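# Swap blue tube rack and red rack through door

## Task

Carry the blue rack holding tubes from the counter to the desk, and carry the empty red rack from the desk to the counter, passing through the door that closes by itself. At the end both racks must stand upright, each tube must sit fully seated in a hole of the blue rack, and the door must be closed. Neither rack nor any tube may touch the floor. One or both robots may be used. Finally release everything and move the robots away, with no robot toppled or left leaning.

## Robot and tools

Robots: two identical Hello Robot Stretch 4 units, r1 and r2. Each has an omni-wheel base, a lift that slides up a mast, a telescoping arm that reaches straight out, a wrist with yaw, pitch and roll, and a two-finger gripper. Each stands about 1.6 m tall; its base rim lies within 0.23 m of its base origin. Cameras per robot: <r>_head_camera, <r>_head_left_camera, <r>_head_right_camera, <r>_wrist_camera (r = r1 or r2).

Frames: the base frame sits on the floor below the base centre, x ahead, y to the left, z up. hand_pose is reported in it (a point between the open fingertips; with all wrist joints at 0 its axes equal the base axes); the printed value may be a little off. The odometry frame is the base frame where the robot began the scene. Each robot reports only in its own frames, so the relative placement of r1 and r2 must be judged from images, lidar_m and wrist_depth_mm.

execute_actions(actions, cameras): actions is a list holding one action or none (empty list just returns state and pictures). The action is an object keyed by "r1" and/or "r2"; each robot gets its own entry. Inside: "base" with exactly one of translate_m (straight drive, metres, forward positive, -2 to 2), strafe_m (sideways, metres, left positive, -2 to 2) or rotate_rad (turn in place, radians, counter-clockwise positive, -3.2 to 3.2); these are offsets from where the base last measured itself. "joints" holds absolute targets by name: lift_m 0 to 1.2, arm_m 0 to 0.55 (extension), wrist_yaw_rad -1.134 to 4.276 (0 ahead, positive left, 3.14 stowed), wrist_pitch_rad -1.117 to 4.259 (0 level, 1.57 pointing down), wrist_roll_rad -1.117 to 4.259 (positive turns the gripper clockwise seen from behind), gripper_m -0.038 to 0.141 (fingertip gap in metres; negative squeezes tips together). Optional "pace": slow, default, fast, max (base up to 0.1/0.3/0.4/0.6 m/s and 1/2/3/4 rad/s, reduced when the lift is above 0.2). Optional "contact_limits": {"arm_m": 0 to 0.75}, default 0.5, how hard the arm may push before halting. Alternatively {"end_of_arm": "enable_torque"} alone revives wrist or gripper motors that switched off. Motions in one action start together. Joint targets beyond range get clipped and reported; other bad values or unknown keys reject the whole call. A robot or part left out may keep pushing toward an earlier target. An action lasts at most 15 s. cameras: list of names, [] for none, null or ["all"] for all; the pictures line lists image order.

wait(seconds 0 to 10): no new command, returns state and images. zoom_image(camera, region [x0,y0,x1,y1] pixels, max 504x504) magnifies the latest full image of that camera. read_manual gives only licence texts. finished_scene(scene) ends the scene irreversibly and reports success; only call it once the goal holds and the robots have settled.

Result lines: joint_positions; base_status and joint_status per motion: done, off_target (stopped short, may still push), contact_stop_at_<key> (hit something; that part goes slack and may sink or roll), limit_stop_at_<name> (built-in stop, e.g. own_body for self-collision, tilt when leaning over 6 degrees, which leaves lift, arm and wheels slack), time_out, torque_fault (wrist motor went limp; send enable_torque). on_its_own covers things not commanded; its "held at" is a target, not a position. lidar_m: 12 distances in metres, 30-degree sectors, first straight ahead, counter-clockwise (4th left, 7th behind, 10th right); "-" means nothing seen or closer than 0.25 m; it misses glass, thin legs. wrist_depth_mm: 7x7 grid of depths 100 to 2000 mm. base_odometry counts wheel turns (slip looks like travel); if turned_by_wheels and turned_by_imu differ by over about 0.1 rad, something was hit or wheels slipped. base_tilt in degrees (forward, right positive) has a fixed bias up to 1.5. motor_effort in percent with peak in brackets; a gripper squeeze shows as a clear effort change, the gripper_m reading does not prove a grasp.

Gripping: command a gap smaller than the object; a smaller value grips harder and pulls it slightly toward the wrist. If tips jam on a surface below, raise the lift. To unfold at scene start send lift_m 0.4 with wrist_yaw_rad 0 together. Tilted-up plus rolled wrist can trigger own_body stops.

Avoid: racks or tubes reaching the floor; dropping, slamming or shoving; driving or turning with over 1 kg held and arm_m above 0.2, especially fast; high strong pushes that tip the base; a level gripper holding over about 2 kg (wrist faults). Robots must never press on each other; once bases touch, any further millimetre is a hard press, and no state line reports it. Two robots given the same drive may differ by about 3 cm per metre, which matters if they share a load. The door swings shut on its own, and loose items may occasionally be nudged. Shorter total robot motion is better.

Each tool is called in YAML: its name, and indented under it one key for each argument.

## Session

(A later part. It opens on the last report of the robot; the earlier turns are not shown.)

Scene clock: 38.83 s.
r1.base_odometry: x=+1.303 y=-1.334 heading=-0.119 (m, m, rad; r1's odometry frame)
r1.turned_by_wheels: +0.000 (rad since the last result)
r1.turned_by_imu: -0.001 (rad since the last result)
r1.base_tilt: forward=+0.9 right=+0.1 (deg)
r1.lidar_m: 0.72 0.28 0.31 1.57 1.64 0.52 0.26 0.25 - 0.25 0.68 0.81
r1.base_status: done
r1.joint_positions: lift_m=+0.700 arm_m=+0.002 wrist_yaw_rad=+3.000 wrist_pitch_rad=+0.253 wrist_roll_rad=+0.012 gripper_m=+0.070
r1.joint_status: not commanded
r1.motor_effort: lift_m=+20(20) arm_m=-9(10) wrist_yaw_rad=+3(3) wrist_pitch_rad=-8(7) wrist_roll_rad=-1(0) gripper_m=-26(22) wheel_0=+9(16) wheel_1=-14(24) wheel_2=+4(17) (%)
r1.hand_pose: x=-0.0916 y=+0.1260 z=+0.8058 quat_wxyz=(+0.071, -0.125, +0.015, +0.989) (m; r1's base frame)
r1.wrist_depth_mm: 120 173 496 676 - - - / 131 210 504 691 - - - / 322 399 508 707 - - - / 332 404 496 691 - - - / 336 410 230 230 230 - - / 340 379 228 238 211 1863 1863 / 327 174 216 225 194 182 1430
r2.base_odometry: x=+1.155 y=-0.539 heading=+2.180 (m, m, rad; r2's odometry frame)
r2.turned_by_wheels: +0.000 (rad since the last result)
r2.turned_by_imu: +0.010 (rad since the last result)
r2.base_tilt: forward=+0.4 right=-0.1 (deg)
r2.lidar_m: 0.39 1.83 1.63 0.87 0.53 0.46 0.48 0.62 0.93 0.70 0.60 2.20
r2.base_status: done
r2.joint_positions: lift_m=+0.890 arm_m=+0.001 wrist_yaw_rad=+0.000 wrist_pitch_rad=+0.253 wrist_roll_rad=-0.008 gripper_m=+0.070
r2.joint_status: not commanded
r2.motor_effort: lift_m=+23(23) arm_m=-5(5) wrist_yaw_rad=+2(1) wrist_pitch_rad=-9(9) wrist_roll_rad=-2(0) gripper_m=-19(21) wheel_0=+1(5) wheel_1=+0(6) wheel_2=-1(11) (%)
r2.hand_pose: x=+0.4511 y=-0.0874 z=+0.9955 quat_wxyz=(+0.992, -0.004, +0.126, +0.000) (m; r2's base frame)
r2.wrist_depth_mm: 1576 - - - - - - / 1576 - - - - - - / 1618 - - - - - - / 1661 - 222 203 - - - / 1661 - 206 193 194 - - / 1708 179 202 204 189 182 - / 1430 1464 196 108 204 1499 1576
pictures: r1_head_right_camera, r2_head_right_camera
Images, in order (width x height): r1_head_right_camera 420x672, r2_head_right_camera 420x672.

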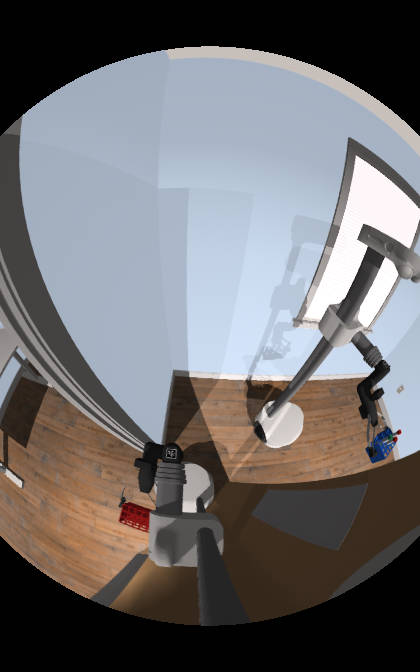

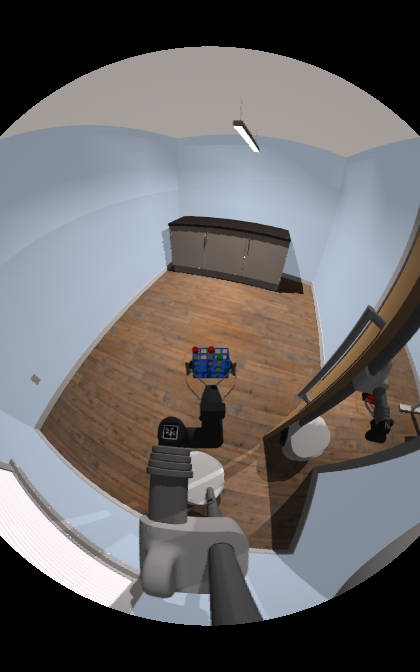

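execute_actions:
  actions:
    - {"r1":{"base":{"strafe_m":-0.13},"pace":"slow"}}
  cameras: []

execute_actions:
  actions:
    - {"r1":{"base":{"rotate_rad":-1.1},"pace":"slow"}}
  cameras: ["r2_head_right_camera","r1_head_right_camera"]

execute_actions:
  actions:
    - {"r1":{"base":{"strafe_m":-0.55},"pace":"slow"}}
  cameras: ["r1_head_right_camera","r2_head_right_camera","r1_wrist_camera"]

Scene clock: 41.90 s.
r1.base_odometry: x=+1.288 y=-1.463 heading=-0.119 (m, m, rad; r1's odometry frame)
r1.turned_by_wheels: +0.000 (rad since the last result)
r1.turned_by_imu: +0.000 (rad since the last result)
r1.base_tilt: forward=+0.9 right=+0.2 (deg)
r1.lidar_m: 1.02 0.44 0.39 1.70 1.77 0.41 0.25 0.25 0.25 0.25 0.59 0.63
r1.base_status: done
r1.joint_positions: lift_m=+0.700 arm_m=+0.002 wrist_yaw_rad=+3.000 wrist_pitch_rad=+0.253 wrist_roll_rad=+0.012 gripper_m=+0.070
r1.joint_status: not commanded
r1.motor_effort: lift_m=+20(20) arm_m=-9(10) wrist_yaw_rad=+2(3) wrist_pitch_rad=-8(8) wrist_roll_rad=+0(1) gripper_m=-24(24) wheel_0=+6(13) wheel_1=-13(19) wheel_2=+3(1) (%)
r1.hand_pose: x=-0.0916 y=+0.1260 z=+0.8058 quat_wxyz=(+0.071, -0.125, +0.015, +0.989) (m; r1's base frame)
r1.wrist_depth_mm: 120 173 436 554 768 - - / 131 209 442 569 778 - - / 304 368 452 580 809 - - / 315 373 445 569 831 - - / 319 377 232 231 229 - - / 324 355 229 238 211 1863 1863 / 314 175 216 224 194 182 1430
r2.base_odometry: x=+1.155 y=-0.539 heading=+2.180 (m, m, rad; r2's odometry frame)
r2.turned_by_wheels: +0.000 (rad since the last result)
r2.turned_by_imu: +0.001 (rad since the last result)
r2.base_tilt: forward=+0.5 right=-0.1 (deg)
r2.lidar_m: 0.40 1.82 1.62 0.87 0.52 0.47 0.46 0.63 0.92 0.61 0.58 0.70
r2.base_status: not commanded
r2.joint_positions: lift_m=+0.890 arm_m=+0.001 wrist_yaw_rad=+0.000 wrist_pitch_rad=+0.253 wrist_roll_rad=-0.008 gripper_m=+0.070
r2.joint_status: not commanded
r2.motor_effort: lift_m=+23(23) arm_m=-5(6) wrist_yaw_rad=+1(1) wrist_pitch_rad=-9(8) wrist_roll_rad=+2(0) gripper_m=-20(20) wheel_0=+1(1) wheel_1=-1(1) wheel_2=-1(1) (%)
r2.hand_pose: x=+0.4511 y=-0.0874 z=+0.9955 quat_wxyz=(+0.992, -0.004, +0.126, +0.000) (m; r2's base frame)
r2.wrist_depth_mm: 1537 - - - - - - / 1618 - - - - - - / 1661 - - - - - - / 1661 - 222 201 - - - / 1661 - 207 193 194 - - / 1618 178 203 204 191 182 - / 1430 1499 196 108 204 1537 1576
pictures: none
No camera images: the call's "cameras" was empty. Leave "cameras" out to get every camera's image.

Scene clock: 44.30 s.
r1.base_odometry: x=+1.288 y=-1.462 heading=-1.218 (m, m, rad; r1's odometry frame)
r1.turned_by_wheels: -1.099 (rad since the last result)
r1.turned_by_imu: -1.097 (rad since the last result)
r1.base_tilt: forward=+0.8 right=+0.2 (deg)
r1.lidar_m: 0.59 0.61 1.01 0.47 0.38 1.68 1.77 0.46 0.25 0.25 0.25 0.25
r1.base_status: done
r1.joint_positions: lift_m=+0.700 arm_m=+0.002 wrist_yaw_rad=+3.000 wrist_pitch_rad=+0.253 wrist_roll_rad=+0.012 gripper_m=+0.070
r1.joint_status: not commanded
r1.motor_effort: lift_m=+19(20) arm_m=-9(9) wrist_yaw_rad=+2(3) wrist_pitch_rad=-8(7) wrist_roll_rad=-1(0) gripper_m=-25(24) wheel_0=+12(16) wheel_1=-3(4) wheel_2=+8(21) (%)
r1.hand_pose: x=-0.0916 y=+0.1260 z=+0.8059 quat_wxyz=(+0.071, -0.125, +0.015, +0.989) (m; r1's base frame)
r1.wrist_depth_mm: 120 173 - - - - 345 / 131 210 - - - - 338 / - - - - - - 336 / - - - - - - 340 / - - 232 230 229 - 340 / 1983 1863 229 237 211 449 349 / 831 173 216 225 194 182 355
r2.base_odometry: x=+1.155 y=-0.539 heading=+2.180 (m, m, rad; r2's odometry frame)
r2.turned_by_wheels: +0.000 (rad since the last result)
r2.turned_by_imu: +0.001 (rad since the last result)
r2.base_tilt: forward=+0.4 right=-0.1 (deg)
r2.lidar_m: 0.42 1.83 1.63 0.86 0.50 0.46 0.48 0.61 0.93 0.59 0.57 0.71
r2.base_status: not commanded
r2.joint_positions: lift_m=+0.890 arm_m=+0.001 wrist_yaw_rad=+0.000 wrist_pitch_rad=+0.253 wrist_roll_rad=-0.008 gripper_m=+0.070
r2.joint_status: not commanded
r2.motor_effort: lift_m=+23(24) arm_m=-5(5) wrist_yaw_rad=+1(1) wrist_pitch_rad=-10(9) wrist_roll_rad=+0(0) gripper_m=-19(19) wheel_0=+1(2) wheel_1=+0(1) wheel_2=-1(1) (%)
r2.hand_pose: x=+0.4511 y=-0.0874 z=+0.9955 quat_wxyz=(+0.992, -0.004, +0.126, +0.000) (m; r2's base frame)
r2.wrist_depth_mm: 1576 - - - - - - / 1618 - - - - - - / 1618 - - - - - - / 1661 - 222 201 - - - / 1708 - 206 193 195 - - / 1708 178 202 204 189 182 - / 1430 1464 196 108 204 1499 1576
pictures: r1_head_right_camera, r2_head_right_camera
Images, in order (width x height): r1_head_right_camera 420x672, r2_head_right_camera 420x672.

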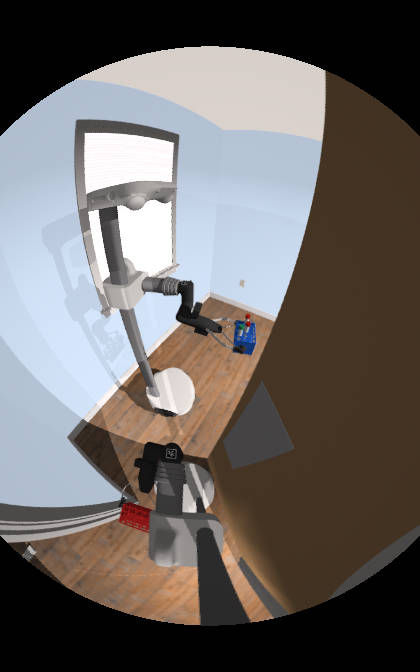

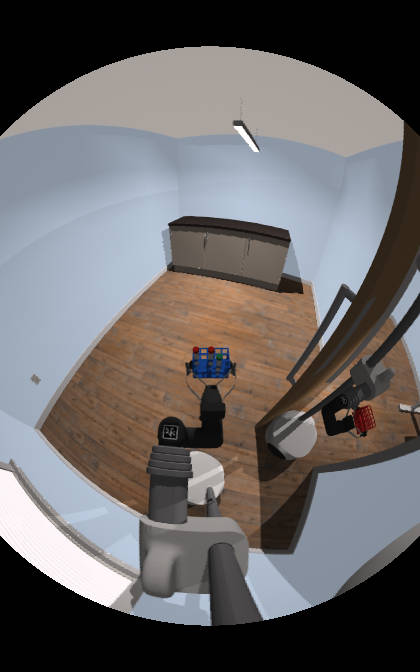

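Scene clock: 50.93 s.
r1.base_odometry: x=+0.772 y=-1.652 heading=-1.218 (m, m, rad; r1's odometry frame)
r1.turned_by_wheels: +0.000 (rad since the last result)
r1.turned_by_imu: +0.003 (rad since the last result)
r1.base_tilt: forward=+0.8 right=+0.1 (deg)
r1.lidar_m: 2.05 0.60 0.88 0.92 0.93 1.96 0.28 0.25 - 0.25 0.28 1.99
r1.base_status: done
r1.joint_positions: lift_m=+0.700 arm_m=+0.002 wrist_yaw_rad=+3.000 wrist_pitch_rad=+0.253 wrist_roll_rad=+0.012 gripper_m=+0.070
r1.joint_status: not commanded
r1.motor_effort: lift_m=+19(19) arm_m=-10(10) wrist_yaw_rad=+3(3) wrist_pitch_rad=-7(8) wrist_roll_rad=+0(0) gripper_m=-24(24) wheel_0=+8(16) wheel_1=-8(16) wheel_2=+0(3) (%)
r1.hand_pose: x=-0.0916 y=+0.1260 z=+0.8059 quat_wxyz=(+0.071, -0.125, +0.015, +0.989) (m; r1's base frame)
r1.wrist_depth_mm: 120 173 564 - - - - / 131 211 574 - - - - / 338 433 580 - - - - / 351 439 559 - - - - / 353 442 231 231 230 - - / 357 402 228 239 211 1863 1863 / 342 174 216 224 194 182 1430
r2.base_odometry: x=+1.155 y=-0.539 heading=+2.180 (m, m, rad; r2's odometry frame)
r2.turned_by_wheels: +0.000 (rad since the last result)
r2.turned_by_imu: +0.003 (rad since the last result)
r2.base_tilt: forward=+0.5 right=+0.0 (deg)
r2.lidar_m: 0.41 1.83 1.63 0.88 0.53 0.46 0.45 0.61 0.93 0.93 0.89 0.82
r2.base_status: not commanded
r2.joint_positions: lift_m=+0.890 arm_m=+0.001 wrist_yaw_rad=+0.000 wrist_pitch_rad=+0.253 wrist_roll_rad=-0.008 gripper_m=+0.070
r2.joint_status: not commanded
r2.motor_effort: lift_m=+23(23) arm_m=-6(5) wrist_yaw_rad=+1(1) wrist_pitch_rad=-9(9) wrist_roll_rad=+1(0) gripper_m=-21(22) wheel_0=+1(1) wheel_1=+0(0) wheel_2=-1(1) (%)
r2.hand_pose: x=+0.4511 y=-0.0874 z=+0.9955 quat_wxyz=(+0.992, -0.004, +0.126, +0.000) (m; r2's base frame)
r2.wrist_depth_mm: 1576 - - - - 820 778 / 1618 - - - - 842 798 / 1618 - - - - 878 820 / 1618 - 223 200 - 904 564 / 1708 - 206 194 195 946 569 / 1661 178 202 204 189 182 891 / 1430 1537 196 108 205 1008 917
pictures: r1_head_right_camera, r1_wrist_camera, r2_head_right_camera
Images, in order (width x height): r1_head_right_camera 420x672, r1_wrist_camera 616x392, r2_head_right_camera 420x672.

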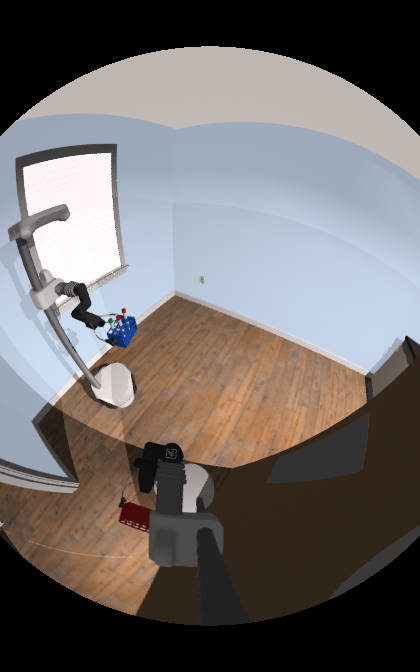

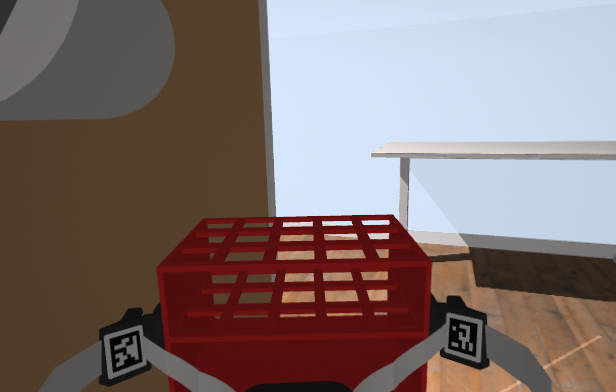

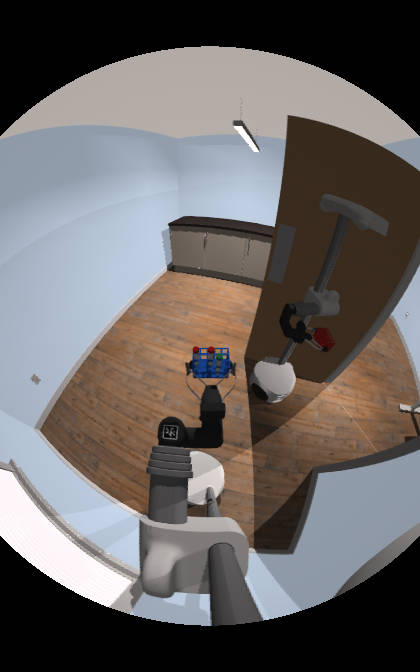

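execute_actions:
  actions:
    - {"r1":{"base":{"strafe_m":-0.07},"pace":"slow"},"r2":{"base":{"rotate_rad":-1.15},"pace":"slow"}}
  cameras: ["r2_head_camera","r2_head_left_camera"]

Scene clock: 53.57 s.
r1.base_odometry: x=+0.707 y=-1.676 heading=-1.218 (m, m, rad; r1's odometry frame)
r1.turned_by_wheels: +0.000 (rad since the last result)
r1.turned_by_imu: +0.001 (rad since the last result)
r1.base_tilt: forward=+0.8 right=+0.1 (deg)
r1.lidar_m: 2.03 0.91 0.74 0.96 1.04 0.55 0.25 0.25 - 0.25 0.33 1.96
r1.base_status: done
r1.joint_positions: lift_m=+0.700 arm_m=+0.002 wrist_yaw_rad=+3.000 wrist_pitch_rad=+0.253 wrist_roll_rad=+0.012 gripper_m=+0.070
r1.joint_status: not commanded
r1.motor_effort: lift_m=+19(19) arm_m=-10(10) wrist_yaw_rad=+3(3) wrist_pitch_rad=-8(8) wrist_roll_rad=+0(1) gripper_m=-27(27) wheel_0=+6(13) wheel_1=-8(15) wheel_2=+0(2) (%)
r1.hand_pose: x=-0.0916 y=+0.1260 z=+0.8059 quat_wxyz=(+0.071, -0.125, +0.015, +0.989) (m; r1's base frame)
r1.wrist_depth_mm: 120 173 504 - - - - / 131 211 508 - - - - / 324 402 521 - - - - / 334 410 504 699 - - - / 340 410 232 230 229 - - / 342 384 229 237 211 1808 1808 / 329 173 216 224 194 182 1430
r2.base_odometry: x=+1.155 y=-0.539 heading=+1.030 (m, m, rad; r2's odometry frame)
r2.turned_by_wheels: -1.150 (rad since the last result)
r2.turned_by_imu: -1.151 (rad since the last result)
r2.base_tilt: forward=+0.4 right=+0.0 (deg)
r2.lidar_m: 0.42 0.87 2.56 1.95 1.64 1.07 0.55 0.47 0.46 0.55 0.93 0.92
r2.base_status: done
r2.joint_positions: lift_m=+0.890 arm_m=+0.001 wrist_yaw_rad=+0.000 wrist_pitch_rad=+0.253 wrist_roll_rad=-0.008 gripper_m=+0.070
r2.joint_status: not commanded
r2.motor_effort: lift_m=+23(23) arm_m=-5(5) wrist_yaw_rad=+1(1) wrist_pitch_rad=-8(9) wrist_roll_rad=-1(1) gripper_m=-22(23) wheel_0=+1(2) wheel_1=+1(2) wheel_2=+1(5) (%)
r2.hand_pose: x=+0.4511 y=-0.0874 z=+0.9955 quat_wxyz=(+0.992, -0.004, +0.126, +0.001) (m; r2's base frame)
r2.wrist_depth_mm: 904 1008 1182 - - - 554 / 917 1060 1255 - - - 574 / 809 1078 1205 - - - 591 / 866 1098 222 202 - - 603 / 931 1098 206 193 195 707 621 / 991 179 202 204 189 182 634 / 1008 1229 196 108 204 741 647
pictures: r2_head_camera, r2_head_left_camera
Images, in order (width x height): r2_head_camera 420x560, r2_head_left_camera 420x672.

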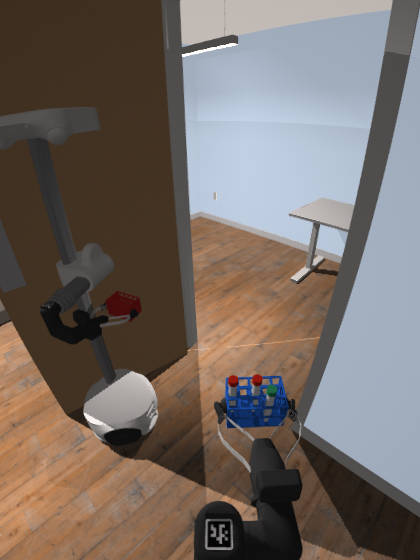

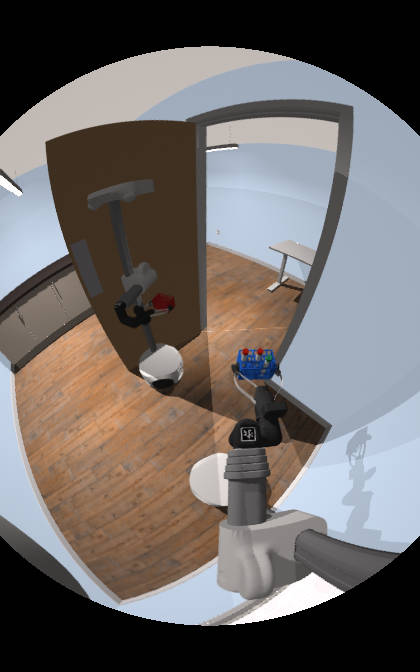

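execute_actions:
  actions:
    - {"r2":{"base":{"rotate_rad":-0.08}}}
  cameras: []

execute_actions:
  actions:
    - {"r2":{"base":{"translate_m":0.98},"joints":{"lift_m":0.72}}}
  cameras: ["r2_head_left_camera"]

execute_actions:
  actions:
    - {"r2":{"base":{"rotate_rad":-0.64},"pace":"slow"}}
  cameras: ["r2_head_camera","r2_head_left_camera"]

Scene clock: 54.87 s.
r1.base_odometry: x=+0.707 y=-1.676 heading=-1.218 (m, m, rad; r1's odometry frame)
r1.turned_by_wheels: +0.000 (rad since the last result)
r1.turned_by_imu: +0.000 (rad since the last result)
r1.base_tilt: forward=+0.8 right=+0.1 (deg)
r1.lidar_m: 2.02 0.91 0.76 0.96 1.05 0.52 0.27 0.25 - 0.25 0.34 1.95
r1.base_status: not commanded
r1.joint_positions: lift_m=+0.700 arm_m=+0.002 wrist_yaw_rad=+3.000 wrist_pitch_rad=+0.253 wrist_roll_rad=+0.012 gripper_m=+0.070
r1.joint_status: not commanded
r1.motor_effort: lift_m=+19(19) arm_m=-9(9) wrist_yaw_rad=+2(3) wrist_pitch_rad=-8(8) wrist_roll_rad=-1(1) gripper_m=-25(27) wheel_0=+6(6) wheel_1=-8(8) wheel_2=+0(0) (%)
r1.hand_pose: x=-0.0916 y=+0.1260 z=+0.8059 quat_wxyz=(+0.071, -0.125, +0.015, +0.989) (m; r1's base frame)
r1.wrist_depth_mm: 120 173 500 - - - - / 131 210 508 - - - - / 324 402 517 - - - - / 334 410 508 699 - - - / 340 413 232 231 230 - - / 342 384 229 238 211 1863 1863 / 329 173 217 224 194 182 1430
r2.base_odometry: x=+1.155 y=-0.539 heading=+0.950 (m, m, rad; r2's odometry frame)
r2.turned_by_wheels: -0.080 (rad since the last result)
r2.turned_by_imu: -0.079 (rad since the last result)
r2.base_tilt: forward=+0.4 right=-0.1 (deg)
r2.lidar_m: 0.39 0.87 1.32 2.06 1.66 1.31 0.58 0.48 0.44 0.54 0.85 0.94
r2.base_status: done
r2.joint_positions: lift_m=+0.890 arm_m=+0.001 wrist_yaw_rad=+0.000 wrist_pitch_rad=+0.253 wrist_roll_rad=-0.008 gripper_m=+0.070
r2.joint_status: not commanded
r2.motor_effort: lift_m=+23(23) arm_m=-5(5) wrist_yaw_rad=+2(2) wrist_pitch_rad=-9(8) wrist_roll_rad=+1(0) gripper_m=-22(18) wheel_0=+0(3) wheel_1=+1(10) wheel_2=+0(6) (%)
r2.hand_pose: x=+0.4511 y=-0.0875 z=+0.9955 quat_wxyz=(+0.992, -0.004, +0.126, +0.000) (m; r2's base frame)
r2.wrist_depth_mm: 917 1025 - - - 615 554 / 946 1078 - - - 627 564 / 976 1118 1308 - - 647 574 / 960 1160 222 202 - 661 591 / 1008 1160 208 193 195 683 609 / 1042 179 202 204 190 182 627 / 1078 1255 196 108 204 732 647
pictures: none
No camera images: the call's "cameras" was empty. Leave "cameras" out to get every camera's image.

Scene clock: 59.60 s.
r1.base_odometry: x=+0.707 y=-1.676 heading=-1.218 (m, m, rad; r1's odometry frame)
r1.turned_by_wheels: +0.000 (rad since the last result)
r1.turned_by_imu: +0.002 (rad since the last result)
r1.base_tilt: forward=+0.8 right=+0.1 (deg)
r1.lidar_m: 2.03 1.61 1.55 0.43 0.41 0.53 0.27 0.25 - 0.25 0.32 1.94
r1.base_status: not commanded
r1.joint_positions: lift_m=+0.700 arm_m=+0.002 wrist_yaw_rad=+3.000 wrist_pitch_rad=+0.253 wrist_roll_rad=+0.012 gripper_m=+0.070
r1.joint_status: not commanded
r1.motor_effort: lift_m=+19(19) arm_m=-9(9) wrist_yaw_rad=+2(3) wrist_pitch_rad=-7(8) wrist_roll_rad=+0(1) gripper_m=-24(25) wheel_0=+6(6) wheel_1=-9(8) wheel_2=+0(0) (%)
r1.hand_pose: x=-0.0916 y=+0.1260 z=+0.8059 quat_wxyz=(+0.071, -0.125, +0.015, +0.989) (m; r1's base frame)
r1.wrist_depth_mm: 120 172 504 - - - - / 131 210 508 - - - - / 324 404 517 - - 809 1308 / 334 407 504 699 - - - / 338 410 232 230 230 - - / 342 382 229 238 211 1808 1808 / 330 173 216 224 194 182 1464
r2.base_odometry: x=+1.724 y=+0.258 heading=+0.950 (m, m, rad; r2's odometry frame)
r2.turned_by_wheels: +0.000 (rad since the last result)
r2.turned_by_imu: -0.002 (rad since the last result)
r2.base_tilt: forward=+0.4 right=-0.1 (deg)
r2.lidar_m: 0.42 0.58 0.56 0.39 0.45 2.41 1.37 1.11 0.49 0.33 1.53 0.40
r2.base_status: done
r2.joint_positions: lift_m=+0.720 arm_m=+0.001 wrist_yaw_rad=+0.000 wrist_pitch_rad=+0.253 wrist_roll_rad=-0.008 gripper_m=+0.070
r2.joint_status: all done
r2.motor_effort: lift_m=+14(24) arm_m=-5(5) wrist_yaw_rad=+1(2) wrist_pitch_rad=-8(9) wrist_roll_rad=+1(3) gripper_m=-20(21) wheel_0=+1(1) wheel_1=-2(6) wheel_2=+0(8) (%)
r2.hand_pose: x=+0.4511 y=-0.0874 z=+0.8263 quat_wxyz=(+0.992, -0.004, +0.126, +0.000) (m; r2's base frame)
r2.wrist_depth_mm: - - - - - 1808 1576 / - - - - - 1863 1661 / - - - - - 1808 1618 / - - 222 203 - 1863 1661 / - - 208 193 195 1921 1708 / 1618 179 201 204 191 182 1708 / 1205 1281 196 108 205 1255 1336
pictures: r2_head_left_camera
Images, in order (width x height): r2_head_left_camera 420x672.

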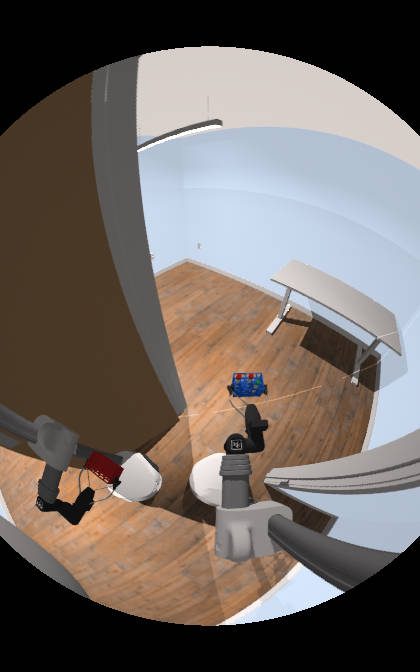

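Scene clock: 61.50 s.
r1.base_odometry: x=+0.707 y=-1.676 heading=-1.218 (m, m, rad; r1's odometry frame)
r1.turned_by_wheels: +0.000 (rad since the last result)
r1.turned_by_imu: +0.001 (rad since the last result)
r1.base_tilt: forward=+0.8 right=+0.2 (deg)
r1.lidar_m: 2.02 1.61 1.55 0.43 0.41 0.55 0.28 0.25 - 0.25 0.36 1.95
r1.base_status: not commanded
r1.joint_positions: lift_m=+0.700 arm_m=+0.002 wrist_yaw_rad=+3.000 wrist_pitch_rad=+0.253 wrist_roll_rad=+0.012 gripper_m=+0.070
r1.joint_status: not commanded
r1.motor_effort: lift_m=+19(19) arm_m=-10(9) wrist_yaw_rad=+2(3) wrist_pitch_rad=-7(7) wrist_roll_rad=+0(0) gripper_m=-26(25) wheel_0=+6(6) wheel_1=-8(8) wheel_2=+0(0) (%)
r1.hand_pose: x=-0.0916 y=+0.1260 z=+0.8059 quat_wxyz=(+0.071, -0.125, +0.015, +0.989) (m; r1's base frame)
r1.wrist_depth_mm: 120 173 500 - - - - / 131 210 508 - - - - / 324 404 521 - - - - / 334 407 504 699 - - - / 338 413 232 231 229 - - / 342 384 229 238 211 1808 1863 / 329 173 216 224 194 182 1430
r2.base_odometry: x=+1.724 y=+0.258 heading=+0.310 (m, m, rad; r2's odometry frame)
r2.turned_by_wheels: -0.640 (rad since the last result)
r2.turned_by_imu: -0.640 (rad since the last result)
r2.base_tilt: forward=+0.5 right=-0.1 (deg)
r2.lidar_m: 0.40 1.62 0.56 0.56 0.40 0.43 2.39 1.51 1.14 0.63 0.33 0.39
r2.base_status: done
r2.joint_positions: lift_m=+0.720 arm_m=+0.001 wrist_yaw_rad=+0.000 wrist_pitch_rad=+0.253 wrist_roll_rad=-0.008 gripper_m=+0.070
r2.joint_status: not commanded
r2.motor_effort: lift_m=+13(13) arm_m=-5(5) wrist_yaw_rad=+1(2) wrist_pitch_rad=-9(9) wrist_roll_rad=-2(1) gripper_m=-19(21) wheel_0=+0(4) wheel_1=+0(3) wheel_2=+1(5) (%)
r2.hand_pose: x=+0.4511 y=-0.0874 z=+0.8263 quat_wxyz=(+0.992, -0.004, +0.126, +0.000) (m; r2's base frame)
r2.wrist_depth_mm: 1983 1921 1921 1863 1921 1863 1537 / - - - 1921 1921 1921 1537 / - - 1618 1661 1756 1863 1537 / - - 222 202 - - 1499 / - - 208 193 195 - 1499 / 1576 179 202 205 191 182 1430 / 1205 1308 196 108 204 1281 1308
pictures: r2_head_camera, r2_head_left_camera
Images, in order (width x height): r2_head_camera 420x560, r2_head_left_camera 420x672.

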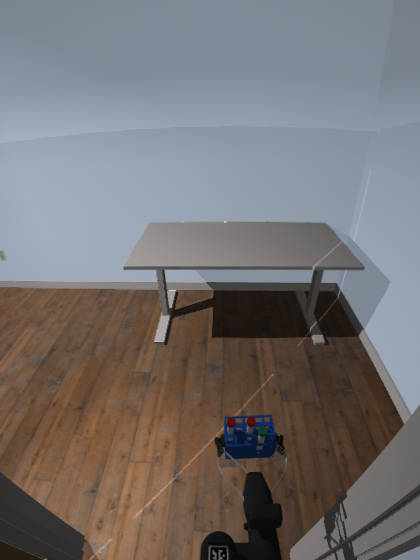

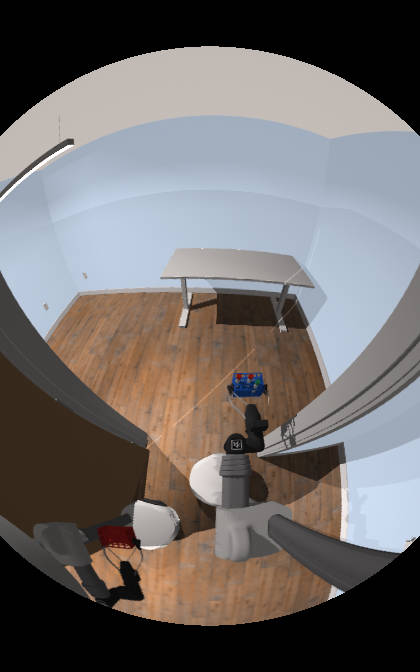

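execute_actions:
  actions:
    - {"r2":{"base":{"strafe_m":0.07}}}
  cameras: []

execute_actions:
  actions:
    - {"r2":{"base":{"translate_m":1.1},"pace":"fast"}, "r1":{"joints":{"lift_m":0.92}}}
  cameras: ["r2_head_camera","r1_head_right_camera"]

Scene clock: 63.00 s.
r1.base_odometry: x=+0.707 y=-1.676 heading=-1.218 (m, m, rad; r1's odometry frame)
r1.turned_by_wheels: +0.000 (rad since the last result)
r1.turned_by_imu: +0.001 (rad since the last result)
r1.base_tilt: forward=+0.8 right=+0.1 (deg)
r1.lidar_m: 2.03 1.62 1.56 0.39 0.39 0.54 0.26 0.25 - 0.25 0.33 1.95
r1.base_status: not commanded
r1.joint_positions: lift_m=+0.700 arm_m=+0.002 wrist_yaw_rad=+3.000 wrist_pitch_rad=+0.253 wrist_roll_rad=+0.012 gripper_m=+0.070
r1.joint_status: not commanded
r1.motor_effort: lift_m=+19(19) arm_m=-10(9) wrist_yaw_rad=+2(3) wrist_pitch_rad=-8(7) wrist_roll_rad=+0(0) gripper_m=-26(21) wheel_0=+6(6) wheel_1=-8(8) wheel_2=+0(0) (%)
r1.hand_pose: x=-0.0916 y=+0.1260 z=+0.8059 quat_wxyz=(+0.071, -0.125, +0.015, +0.989) (m; r1's base frame)
r1.wrist_depth_mm: 120 172 500 - - - - / 131 210 508 - - - - / 324 402 521 - - - - / 334 407 504 699 - - - / 338 413 231 231 229 - - / 342 382 228 238 211 1808 1808 / 329 173 217 224 194 182 1430
r2.base_odometry: x=+1.703 y=+0.325 heading=+0.310 (m, m, rad; r2's odometry frame)
r2.turned_by_wheels: +0.000 (rad since the last result)
r2.turned_by_imu: +0.001 (rad since the last result)
r2.base_tilt: forward=+0.4 right=+0.0 (deg)
r2.lidar_m: 0.42 1.62 0.49 0.49 0.35 0.34 2.37 1.61 1.23 0.69 0.40 0.43
r2.base_status: done
r2.joint_positions: lift_m=+0.720 arm_m=+0.001 wrist_yaw_rad=+0.000 wrist_pitch_rad=+0.253 wrist_roll_rad=-0.008 gripper_m=+0.070
r2.joint_status: not commanded
r2.motor_effort: lift_m=+14(14) arm_m=-5(5) wrist_yaw_rad=+1(0) wrist_pitch_rad=-9(9) wrist_roll_rad=+0(1) gripper_m=-25(21) wheel_0=+1(8) wheel_1=+0(6) wheel_2=+1(1) (%)
r2.hand_pose: x=+0.4511 y=-0.0874 z=+0.8263 quat_wxyz=(+0.992, -0.004, +0.126, +0.001) (m; r2's base frame)
r2.wrist_depth_mm: 1983 1983 1921 1863 1863 1863 1618 / - - - 1921 1921 1983 1618 / - - 1618 1708 1808 1921 1576 / - - 223 202 - - 1537 / - - 208 193 194 - 1576 / 1537 179 202 204 190 182 1499 / 1205 1281 196 108 205 1281 1366
pictures: none
No camera images: the call's "cameras" was empty. Leave "cameras" out to get every camera's image.

Scene clock: 67.10 s.
r1.base_odometry: x=+0.707 y=-1.676 heading=-1.218 (m, m, rad; r1's odometry frame)
r1.turned_by_wheels: +0.000 (rad since the last result)
r1.turned_by_imu: +0.001 (rad since the last result)
r1.base_tilt: forward=+0.8 right=+0.1 (deg)
r1.lidar_m: 2.03 1.61 1.55 0.99 1.02 0.53 0.25 0.25 - 0.25 0.33 1.95
r1.base_status: not commanded
r1.joint_positions: lift_m=+0.920 arm_m=+0.002 wrist_yaw_rad=+3.000 wrist_pitch_rad=+0.253 wrist_roll_rad=+0.012 gripper_m=+0.070
r1.joint_status: all done
r1.motor_effort: lift_m=+20(21) arm_m=-9(10) wrist_yaw_rad=+2(3) wrist_pitch_rad=-8(7) wrist_roll_rad=-1(0) gripper_m=-23(24) wheel_0=+6(6) wheel_1=-8(8) wheel_2=+0(0) (%)
r1.hand_pose: x=-0.0916 y=+0.1260 z=+1.0258 quat_wxyz=(+0.071, -0.125, +0.015, +0.989) (m; r1's base frame)
r1.wrist_depth_mm: 120 173 500 - - - - / 131 210 512 - - - - / 324 404 517 - - - - / 334 407 504 699 - - - / 338 413 232 230 229 - - / 343 382 229 238 211 - - / 329 173 216 224 194 182 1708
r2.base_odometry: x=+2.750 y=+0.661 heading=+0.310 (m, m, rad; r2's odometry frame)
r2.turned_by_wheels: +0.000 (rad since the last result)
r2.turned_by_imu: -0.003 (rad since the last result)
r2.base_tilt: forward=+0.5 right=+0.0 (deg)
r2.lidar_m: 0.39 0.44 0.62 2.51 1.06 0.93 1.37 0.85 1.14 1.19 0.61 0.45
r2.base_status: done
r2.joint_positions: lift_m=+0.720 arm_m=+0.001 wrist_yaw_rad=+0.000 wrist_pitch_rad=+0.253 wrist_roll_rad=-0.008 gripper_m=+0.070
r2.joint_status: not commanded
r2.motor_effort: lift_m=+14(14) arm_m=-5(5) wrist_yaw_rad=+1(1) wrist_pitch_rad=-9(9) wrist_roll_rad=+1(0) gripper_m=-20(20) wheel_0=+1(4) wheel_1=+0(6) wheel_2=+1(11) (%)
r2.hand_pose: x=+0.4511 y=-0.0874 z=+0.8263 quat_wxyz=(+0.992, -0.004, +0.126, +0.001) (m; r2's base frame)
r2.wrist_depth_mm: 931 917 904 891 891 878 891 / 960 946 931 931 946 917 917 / 1008 991 976 960 946 960 960 / 732 750 222 202 798 820 854 / 488 496 206 193 195 530 544 / 368 179 202 204 193 182 399 / 285 298 196 108 204 298 314
pictures: r1_head_right_camera, r2_head_camera
Images, in order (width x height): r1_head_right_camera 420x672, r2_head_camera 420x560.

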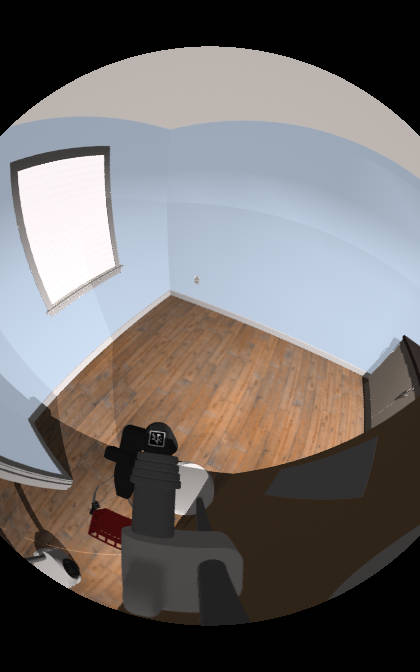

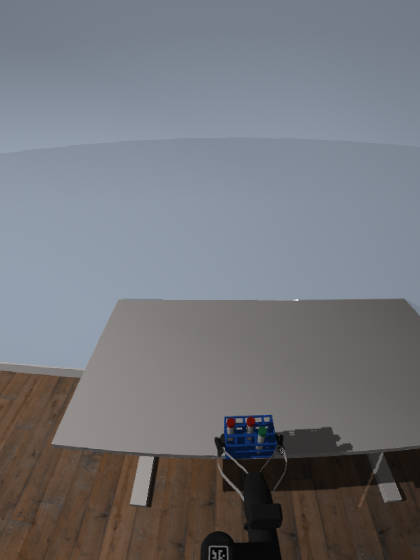

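execute_actions:
  actions:
    - {"r1":{"base":{"translate_m":0.85},"joints":{"wrist_yaw_rad":0}},"r2":{"joints":{"arm_m":0.235,"lift_m":0.664}}}
  cameras: ["r2_wrist_camera"]

execute_actions:
  actions:
    - {"r1":{"base":{"rotate_rad":-2.04}},"r2":{"joints":{"lift_m":0.654},"pace":"slow"}}
  cameras: ["r1_head_camera","r1_head_right_camera"]

Scene clock: 72.03 s.
r1.base_odometry: x=+1.001 y=-2.474 heading=-1.218 (m, m, rad; r1's odometry frame)
r1.turned_by_wheels: +0.000 (rad since the last result)
r1.turned_by_imu: +0.003 (rad since the last result)
r1.base_tilt: forward=+0.8 right=+0.1 (deg)
r1.lidar_m: 0.44 1.17 1.11 1.17 1.44 0.99 1.31 1.92 1.88 1.78 1.26 1.20
r1.base_status: done
r1.joint_positions: lift_m=+0.920 arm_m=+0.002 wrist_yaw_rad=+0.000 wrist_pitch_rad=+0.253 wrist_roll_rad=+0.012 gripper_m=+0.070
r1.joint_status: all done
r1.motor_effort: lift_m=+19(20) arm_m=-9(10) wrist_yaw_rad=+3(6) wrist_pitch_rad=-8(8) wrist_roll_rad=-2(0) gripper_m=-26(27) wheel_0=+3(8) wheel_1=+2(4) wheel_2=-1(14) (%)
r1.hand_pose: x=+0.4518 y=-0.0874 z=+1.0259 quat_wxyz=(+0.992, +0.006, +0.126, -0.001) (m; r1's base frame)
r1.wrist_depth_mm: 1060 1255 1160 1042 946 842 778 / 1078 1281 1182 1060 960 878 798 / 1078 1308 1229 1098 976 891 820 / 1098 1366 1281 1098 991 904 831 / 1118 1336 231 231 229 946 866 / 1118 1255 228 238 211 931 878 / 1078 174 216 224 194 182 891
r2.base_odometry: x=+2.750 y=+0.661 heading=+0.310 (m, m, rad; r2's odometry frame)
r2.turned_by_wheels: +0.000 (rad since the last result)
r2.turned_by_imu: +0.002 (rad since the last result)
r2.base_tilt: forward=+0.4 right=-0.1 (deg)
r2.lidar_m: 0.44 0.45 0.62 2.52 1.07 0.90 1.00 0.86 1.11 1.18 0.62 0.44
r2.base_status: not commanded
r2.joint_positions: lift_m=+0.664 arm_m=+0.234 wrist_yaw_rad=+0.000 wrist_pitch_rad=+0.253 wrist_roll_rad=-0.008 gripper_m=+0.070
r2.joint_status: all done
r2.motor_effort: lift_m=+14(14) arm_m=+5(6) wrist_yaw_rad=+0(1) wrist_pitch_rad=-8(8) wrist_roll_rad=-1(0) gripper_m=-20(21) wheel_0=+1(0) wheel_1=+0(0) wheel_2=+0(0) (%)
r2.hand_pose: x=+0.6843 y=-0.0874 z=+0.7703 quat_wxyz=(+0.992, -0.004, +0.126, +0.001) (m; r2's base frame)
r2.wrist_depth_mm: 699 699 691 683 683 676 676 / 741 723 715 715 707 707 691 / 759 741 741 732 732 732 732 / 535 549 222 202 591 609 627 / 359 366 206 193 195 392 402 / 271 179 202 204 191 182 291 / 210 219 196 108 205 220 231
pictures: r2_wrist_camera
Images, in order (width x height): r2_wrist_camera 616x392.

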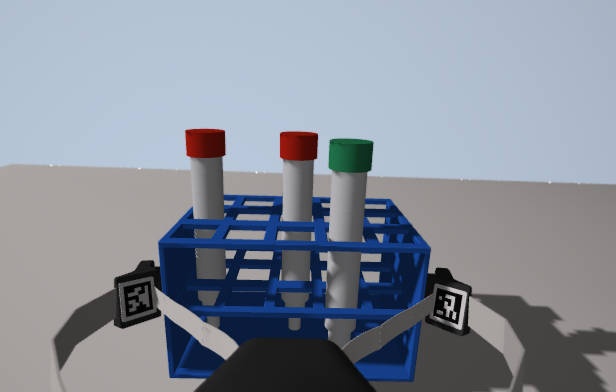

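Scene clock: 74.43 s.
r1.base_odometry: x=+1.001 y=-2.474 heading=+3.026 (m, m, rad; r1's odometry frame)
r1.turned_by_wheels: -2.039 (rad since the last result)
r1.turned_by_imu: -2.041 (rad since the last result)
r1.base_tilt: forward=+0.9 right=+0.2 (deg)
r1.lidar_m: 0.43 1.71 1.26 1.19 1.27 1.20 1.13 1.17 1.35 1.26 1.43 1.98
r1.base_status: done
r1.joint_positions: lift_m=+0.920 arm_m=+0.002 wrist_yaw_rad=+0.000 wrist_pitch_rad=+0.253 wrist_roll_rad=+0.012 gripper_m=+0.070
r1.joint_status: not commanded
r1.motor_effort: lift_m=+19(19) arm_m=-9(9) wrist_yaw_rad=+3(1) wrist_pitch_rad=-8(8) wrist_roll_rad=-1(0) gripper_m=-24(26) wheel_0=+3(8) wheel_1=+1(7) wheel_2=+3(8) (%)
r1.hand_pose: x=+0.4518 y=-0.0875 z=+1.0259 quat_wxyz=(+0.992, +0.006, +0.126, -0.001) (m; r1's base frame)
r1.wrist_depth_mm: 1921 - - - - - 1921 / 1921 - - - - - 1921 / 1921 - - - - - 1921 / 1708 1708 1708 1708 1708 - 1921 / 1808 1756 232 231 229 - 1983 / 1808 1756 229 238 211 - 1983 / 1756 174 216 224 194 182 1756
r2.base_odometry: x=+2.750 y=+0.661 heading=+0.310 (m, m, rad; r2's odometry frame)
r2.turned_by_wheels: +0.000 (rad since the last result)
r2.turned_by_imu: +0.001 (rad since the last result)
r2.base_tilt: forward=+0.5 right=+0.0 (deg)
r2.lidar_m: 0.42 0.44 0.65 2.50 1.07 0.88 0.86 0.86 1.10 1.17 0.62 0.44
r2.base_status: not commanded
r2.joint_positions: lift_m=+0.654 arm_m=+0.234 wrist_yaw_rad=+0.000 wrist_pitch_rad=+0.253 wrist_roll_rad=-0.008 gripper_m=+0.070
r2.joint_status: all done
r2.motor_effort: lift_m=+13(10) arm_m=+5(5) wrist_yaw_rad=+1(1) wrist_pitch_rad=-9(9) wrist_roll_rad=+1(1) gripper_m=-22(22) wheel_0=+0(0) wheel_1=+0(0) wheel_2=+0(0) (%)
r2.hand_pose: x=+0.6843 y=-0.0874 z=+0.7603 quat_wxyz=(+0.992, -0.004, +0.126, +0.001) (m; r2's base frame)
r2.wrist_depth_mm: 699 691 691 691 683 676 676 / 732 723 723 715 715 707 699 / 750 750 741 732 732 723 732 / 508 512 222 202 554 574 591 / 338 342 206 193 195 368 375 / 254 179 202 205 191 182 274 / 196 205 192 108 196 206 217
pictures: r1_head_camera, r1_head_right_camera
Images, in order (width x height): r1_head_camera 420x560, r1_head_right_camera 420x672.

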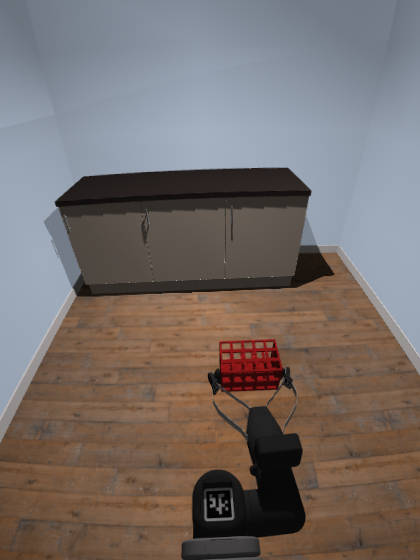

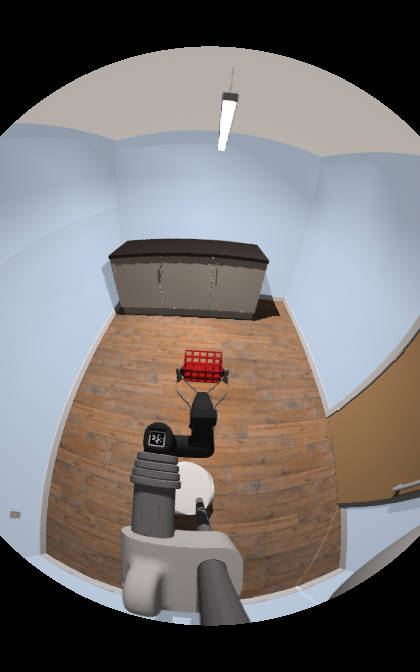

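execute_actions:
  actions:
    - {"r1":{"base":{"translate_m":1.33},"joints":{"arm_m":0.33,"lift_m":0.875},"pace":"fast"},"r2":{"joints":{"gripper_m":0.141}}}
  cameras: ["r1_head_camera","r2_wrist_camera"]

Scene clock: 79.63 s.
r1.base_odometry: x=-0.320 y=-2.320 heading=+3.026 (m, m, rad; r1's odometry frame)
r1.turned_by_wheels: +0.000 (rad since the last result)
r1.turned_by_imu: +0.004 (rad since the last result)
r1.base_tilt: forward=+0.9 right=+0.2 (deg)
r1.lidar_m: 0.54 0.59 0.82 1.18 1.23 1.78 2.51 1.95 1.44 1.37 0.81 0.57
r1.base_status: done
r1.joint_positions: lift_m=+0.875 arm_m=+0.328 wrist_yaw_rad=+0.000 wrist_pitch_rad=+0.253 wrist_roll_rad=+0.012 gripper_m=+0.070
r1.joint_status: all done
r1.motor_effort: lift_m=+16(17) arm_m=+9(9) wrist_yaw_rad=+2(4) wrist_pitch_rad=-7(8) wrist_roll_rad=+0(1) gripper_m=-25(25) wheel_0=+2(7) wheel_1=+1(7) wheel_2=+0(13) (%)
r1.hand_pose: x=+0.7786 y=-0.0874 z=+0.9811 quat_wxyz=(+0.992, +0.006, +0.126, -0.001) (m; r1's base frame)
r1.wrist_depth_mm: 627 627 627 621 621 627 621 / 640 640 640 647 640 640 640 / 661 661 668 661 661 661 661 / 683 683 676 676 676 683 676 / 539 525 230 231 229 496 492 / 379 355 229 238 211 357 357 / 294 173 216 224 194 182 281
r2.base_odometry: x=+2.750 y=+0.661 heading=+0.310 (m, m, rad; r2's odometry frame)
r2.turned_by_wheels: +0.000 (rad since the last result)
r2.turned_by_imu: +0.002 (rad since the last result)
r2.base_tilt: forward=+0.4 right=+0.0 (deg)
r2.lidar_m: 0.41 0.42 0.64 2.49 1.08 0.88 0.82 0.87 1.11 1.17 0.63 0.45
r2.base_status: not commanded
r2.joint_positions: lift_m=+0.654 arm_m=+0.234 wrist_yaw_rad=+0.000 wrist_pitch_rad=+0.253 wrist_roll_rad=-0.008 gripper_m=+0.141
r2.joint_status: all done
r2.motor_effort: lift_m=+13(13) arm_m=+5(5) wrist_yaw_rad=+0(1) wrist_pitch_rad=-6(8) wrist_roll_rad=+1(2) gripper_m=+0(22) wheel_0=+0(0) wheel_1=+1(0) wheel_2=+0(0) (%)
r2.hand_pose: x=+0.6844 y=-0.0874 z=+0.7605 quat_wxyz=(+0.992, -0.004, +0.126, +0.001) (m; r2's base frame)
r2.wrist_depth_mm: 707 699 691 691 676 676 676 / 723 723 723 715 707 707 699 / 750 750 741 732 732 741 732 / 504 525 449 220 559 574 591 / 340 345 222 212 229 373 379 / 255 233 218 204 213 258 276 / 205 203 207 108 214 215 218
pictures: r1_head_camera, r2_wrist_camera
Images, in order (width x height): r1_head_camera 420x560, r2_wrist_camera 616x392.

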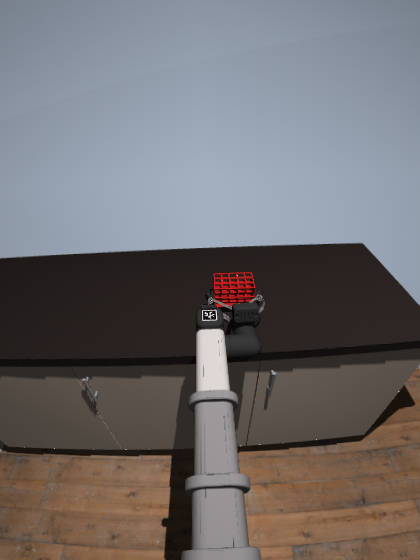

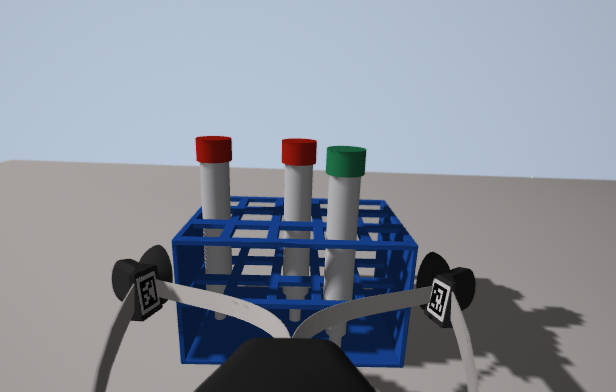

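execute_actions:
  actions:
    - {"r1":{"joints":{"lift_m":0.846},"pace":"slow"},"r2":{"joints":{"arm_m":0.0}}}
  cameras: []

execute_actions:
  actions:
    - {"r1":{"joints":{"gripper_m":0.141}},"r2":{"base":{"translate_m":-0.2}}}
  cameras: ["r1_wrist_camera"]

execute_actions:
  actions:
    - {"r1":{"joints":{"arm_m":0.0}}}
  cameras: ["r1_wrist_camera","r1_head_right_camera","r2_wrist_camera","r2_head_left_camera"]

Scene clock: 81.87 s.
r1.base_odometry: x=-0.320 y=-2.320 heading=+3.026 (m, m, rad; r1's odometry frame)
r1.turned_by_wheels: +0.000 (rad since the last result)
r1.turned_by_imu: +0.001 (rad since the last result)
r1.base_tilt: forward=+0.9 right=+0.1 (deg)
r1.lidar_m: 0.56 0.59 0.83 1.18 1.24 1.76 2.50 1.95 1.43 1.37 0.83 0.57
r1.base_status: not commanded
r1.joint_positions: lift_m=+0.846 arm_m=+0.328 wrist_yaw_rad=+0.000 wrist_pitch_rad=+0.253 wrist_roll_rad=+0.012 gripper_m=+0.070
r1.joint_status: all done
r1.motor_effort: lift_m=+15(16) arm_m=+9(9) wrist_yaw_rad=+2(2) wrist_pitch_rad=-8(8) wrist_roll_rad=+0(0) gripper_m=-25(26) wheel_0=+2(2) wheel_1=+1(1) wheel_2=+0(0) (%)
r1.hand_pose: x=+0.7786 y=-0.0874 z=+0.9522 quat_wxyz=(+0.992, +0.006, +0.126, -0.001) (m; r1's base frame)
r1.wrist_depth_mm: 627 621 621 621 627 621 627 / 640 640 640 640 640 640 640 / 668 661 661 661 661 661 661 / 676 676 683 676 676 676 668 / 452 442 231 231 229 421 415 / 320 300 229 237 211 300 301 / 247 174 216 224 194 182 236
r2.base_odometry: x=+2.750 y=+0.661 heading=+0.310 (m, m, rad; r2's odometry frame)
r2.turned_by_wheels: +0.000 (rad since the last result)
r2.turned_by_imu: +0.001 (rad since the last result)
r2.base_tilt: forward=+0.4 right=+0.0 (deg)
r2.lidar_m: 0.44 0.46 0.64 2.50 1.08 0.89 0.83 0.86 1.14 1.18 0.61 0.50
r2.base_status: not commanded
r2.joint_positions: lift_m=+0.654 arm_m=+0.001 wrist_yaw_rad=+0.000 wrist_pitch_rad=+0.252 wrist_roll_rad=-0.008 gripper_m=+0.141
r2.joint_status: all done
r2.motor_effort: lift_m=+14(14) arm_m=-5(6) wrist_yaw_rad=+1(1) wrist_pitch_rad=-6(6) wrist_roll_rad=+0(1) gripper_m=-1(1) wheel_0=+0(0) wheel_1=+0(1) wheel_2=+0(0) (%)
r2.hand_pose: x=+0.4512 y=-0.0874 z=+0.7606 quat_wxyz=(+0.992, -0.004, +0.126, +0.000) (m; r2's base frame)
r2.wrist_depth_mm: 917 917 904 891 891 904 878 / 946 946 946 931 917 931 917 / 976 976 960 488 946 960 946 / 517 530 535 473 569 585 609 / 345 349 357 364 368 377 384 / 259 236 240 267 246 260 278 / 236 233 231 108 233 233 232
pictures: none
No camera images: the call's "cameras" was empty. Leave "cameras" out to get every camera's image.

Scene clock: 83.93 s.
r1.base_odometry: x=-0.320 y=-2.320 heading=+3.026 (m, m, rad; r1's odometry frame)
r1.turned_by_wheels: +0.000 (rad since the last result)
r1.turned_by_imu: +0.001 (rad since the last result)
r1.base_tilt: forward=+0.9 right=+0.1 (deg)
r1.lidar_m: 0.56 0.58 0.82 1.17 1.24 1.76 2.51 1.94 1.40 1.37 0.80 0.59
r1.base_status: not commanded
r1.joint_positions: lift_m=+0.846 arm_m=+0.328 wrist_yaw_rad=+0.000 wrist_pitch_rad=+0.253 wrist_roll_rad=+0.012 gripper_m=+0.141
r1.joint_status: all done
r1.motor_effort: lift_m=+15(16) arm_m=+9(9) wrist_yaw_rad=+1(2) wrist_pitch_rad=-7(7) wrist_roll_rad=-1(1) gripper_m=-1(21) wheel_0=+2(2) wheel_1=+1(1) wheel_2=+0(0) (%)
r1.hand_pose: x=+0.7786 y=-0.0874 z=+0.9523 quat_wxyz=(+0.992, +0.006, +0.126, -0.001) (m; r1's base frame)
r1.wrist_depth_mm: 627 621 627 627 621 621 621 / 647 647 640 640 640 647 640 / 661 668 661 661 661 661 661 / 683 676 676 676 676 676 668 / 452 445 259 274 282 421 415 / 320 301 230 243 228 272 301 / 249 196 211 161 220 227 237
r2.base_odometry: x=+2.560 y=+0.600 heading=+0.310 (m, m, rad; r2's odometry frame)
r2.turned_by_wheels: +0.000 (rad since the last result)
r2.turned_by_imu: +0.002 (rad since the last result)
r2.base_tilt: forward=+0.4 right=+0.0 (deg)
r2.lidar_m: 0.61 0.68 2.07 2.07 0.77 0.68 0.62 0.67 0.82 1.18 0.90 0.65
r2.base_status: done
r2.joint_positions: lift_m=+0.654 arm_m=+0.001 wrist_yaw_rad=+0.000 wrist_pitch_rad=+0.252 wrist_roll_rad=-0.008 gripper_m=+0.141
r2.joint_status: not commanded
r2.motor_effort: lift_m=+14(13) arm_m=-5(5) wrist_yaw_rad=+0(2) wrist_pitch_rad=-6(6) wrist_roll_rad=+2(0) gripper_m=+1(0) wheel_0=-1(5) wheel_1=+0(6) wheel_2=+0(8) (%)
r2.hand_pose: x=+0.4512 y=-0.0874 z=+0.7606 quat_wxyz=(+0.992, -0.004, +0.126, +0.000) (m; r2's base frame)
r2.wrist_depth_mm: 1098 1098 1098 1078 1060 1078 1042 / 1138 1160 1138 1118 1138 1118 1118 / 1205 1098 1138 634 1138 1138 1138 / 512 525 544 549 574 585 609 / 1308 424 1281 1255 430 424 449 / 1336 831 1336 1308 1308 1308 1308 / 1182 1078 1255 108 1229 1255 1229
pictures: r1_wrist_camera
Images, in order (width x height): r1_wrist_camera 616x392.

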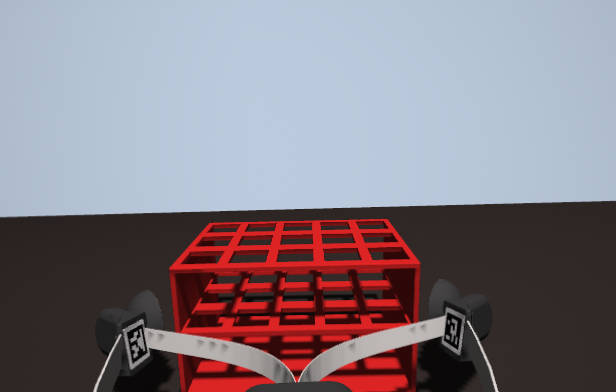

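Scene clock: 86.03 s.
r1.base_odometry: x=-0.320 y=-2.320 heading=+3.026 (m, m, rad; r1's odometry frame)
r1.turned_by_wheels: +0.000 (rad since the last result)
r1.turned_by_imu: +0.001 (rad since the last result)
r1.base_tilt: forward=+0.9 right=+0.1 (deg)
r1.lidar_m: 0.55 0.57 0.81 1.19 1.24 1.75 2.51 1.94 1.41 1.38 0.82 0.57
r1.base_status: not commanded
r1.joint_positions: lift_m=+0.846 arm_m=+0.002 wrist_yaw_rad=+0.000 wrist_pitch_rad=+0.252 wrist_roll_rad=+0.012 gripper_m=+0.141
r1.joint_status: all done
r1.motor_effort: lift_m=+16(15) arm_m=-9(13) wrist_yaw_rad=+2(2) wrist_pitch_rad=-6(7) wrist_roll_rad=-1(0) gripper_m=+1(4) wheel_0=+2(2) wheel_1=+1(1) wheel_2=+0(0) (%)
r1.hand_pose: x=+0.4519 y=-0.0874 z=+0.9524 quat_wxyz=(+0.992, +0.006, +0.126, -0.001) (m; r1's base frame)
r1.wrist_depth_mm: 931 931 931 931 931 931 931 / 960 960 960 960 960 960 946 / 991 991 991 976 991 991 991 / 798 768 750 564 715 699 691 / 462 452 445 439 433 430 421 / 364 362 364 366 366 364 370 / 399 196 397 161 407 404 407
r2.base_odometry: x=+2.560 y=+0.600 heading=+0.310 (m, m, rad; r2's odometry frame)
r2.turned_by_wheels: +0.000 (rad since the last result)
r2.turned_by_imu: +0.001 (rad since the last result)
r2.base_tilt: forward=+0.5 right=+0.0 (deg)
r2.lidar_m: 0.61 0.67 2.08 2.10 0.77 0.66 0.63 0.66 0.84 1.19 0.89 0.65
r2.base_status: not commanded
r2.joint_positions: lift_m=+0.654 arm_m=+0.001 wrist_yaw_rad=+0.000 wrist_pitch_rad=+0.252 wrist_roll_rad=-0.008 gripper_m=+0.141
r2.joint_status: not commanded
r2.motor_effort: lift_m=+14(14) arm_m=-5(6) wrist_yaw_rad=+1(1) wrist_pitch_rad=-5(5) wrist_roll_rad=-1(0) gripper_m=+3(0) wheel_0=-1(1) wheel_1=+0(0) wheel_2=+1(1) (%)
r2.hand_pose: x=+0.4512 y=-0.0874 z=+0.7606 quat_wxyz=(+0.992, -0.004, +0.126, +0.000) (m; r2's base frame)
r2.wrist_depth_mm: 1098 1078 1078 1078 1078 1060 1060 / 1138 1138 1118 1118 1118 1098 1098 / 1138 1078 1118 640 1160 1138 1138 / 512 525 544 559 574 580 603 / 1281 424 1281 1255 427 424 449 / 1366 831 1336 1336 1336 1308 1308 / 1160 1078 1255 108 1255 1229 1229
pictures: r1_head_right_camera, r1_wrist_camera, r2_head_left_camera, r2_wrist_camera
Images, in order (width x height): r1_head_right_camera 420x672, r1_wrist_camera 616x392, r2_head_left_camera 420x672, r2_wrist_camera 616x392.

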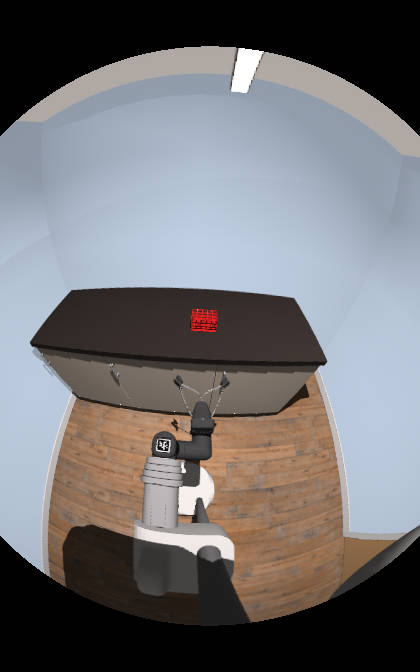

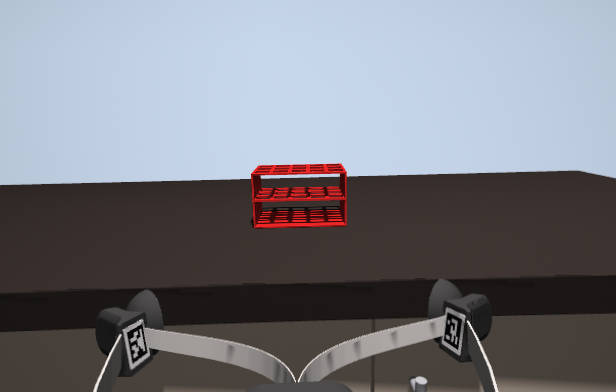

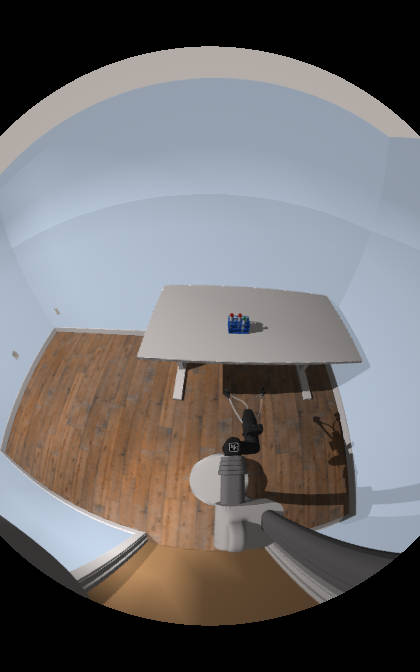

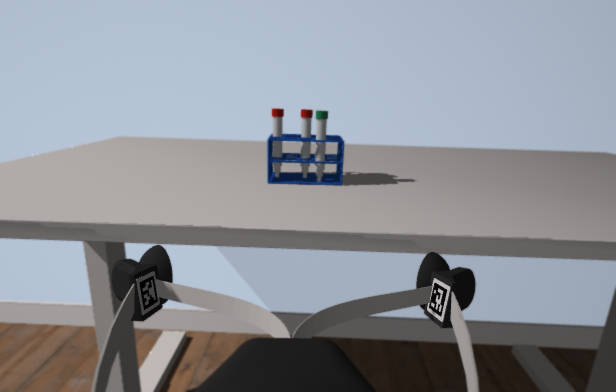

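finished_scene:
  scene: 2

The scene is finished: the task was done.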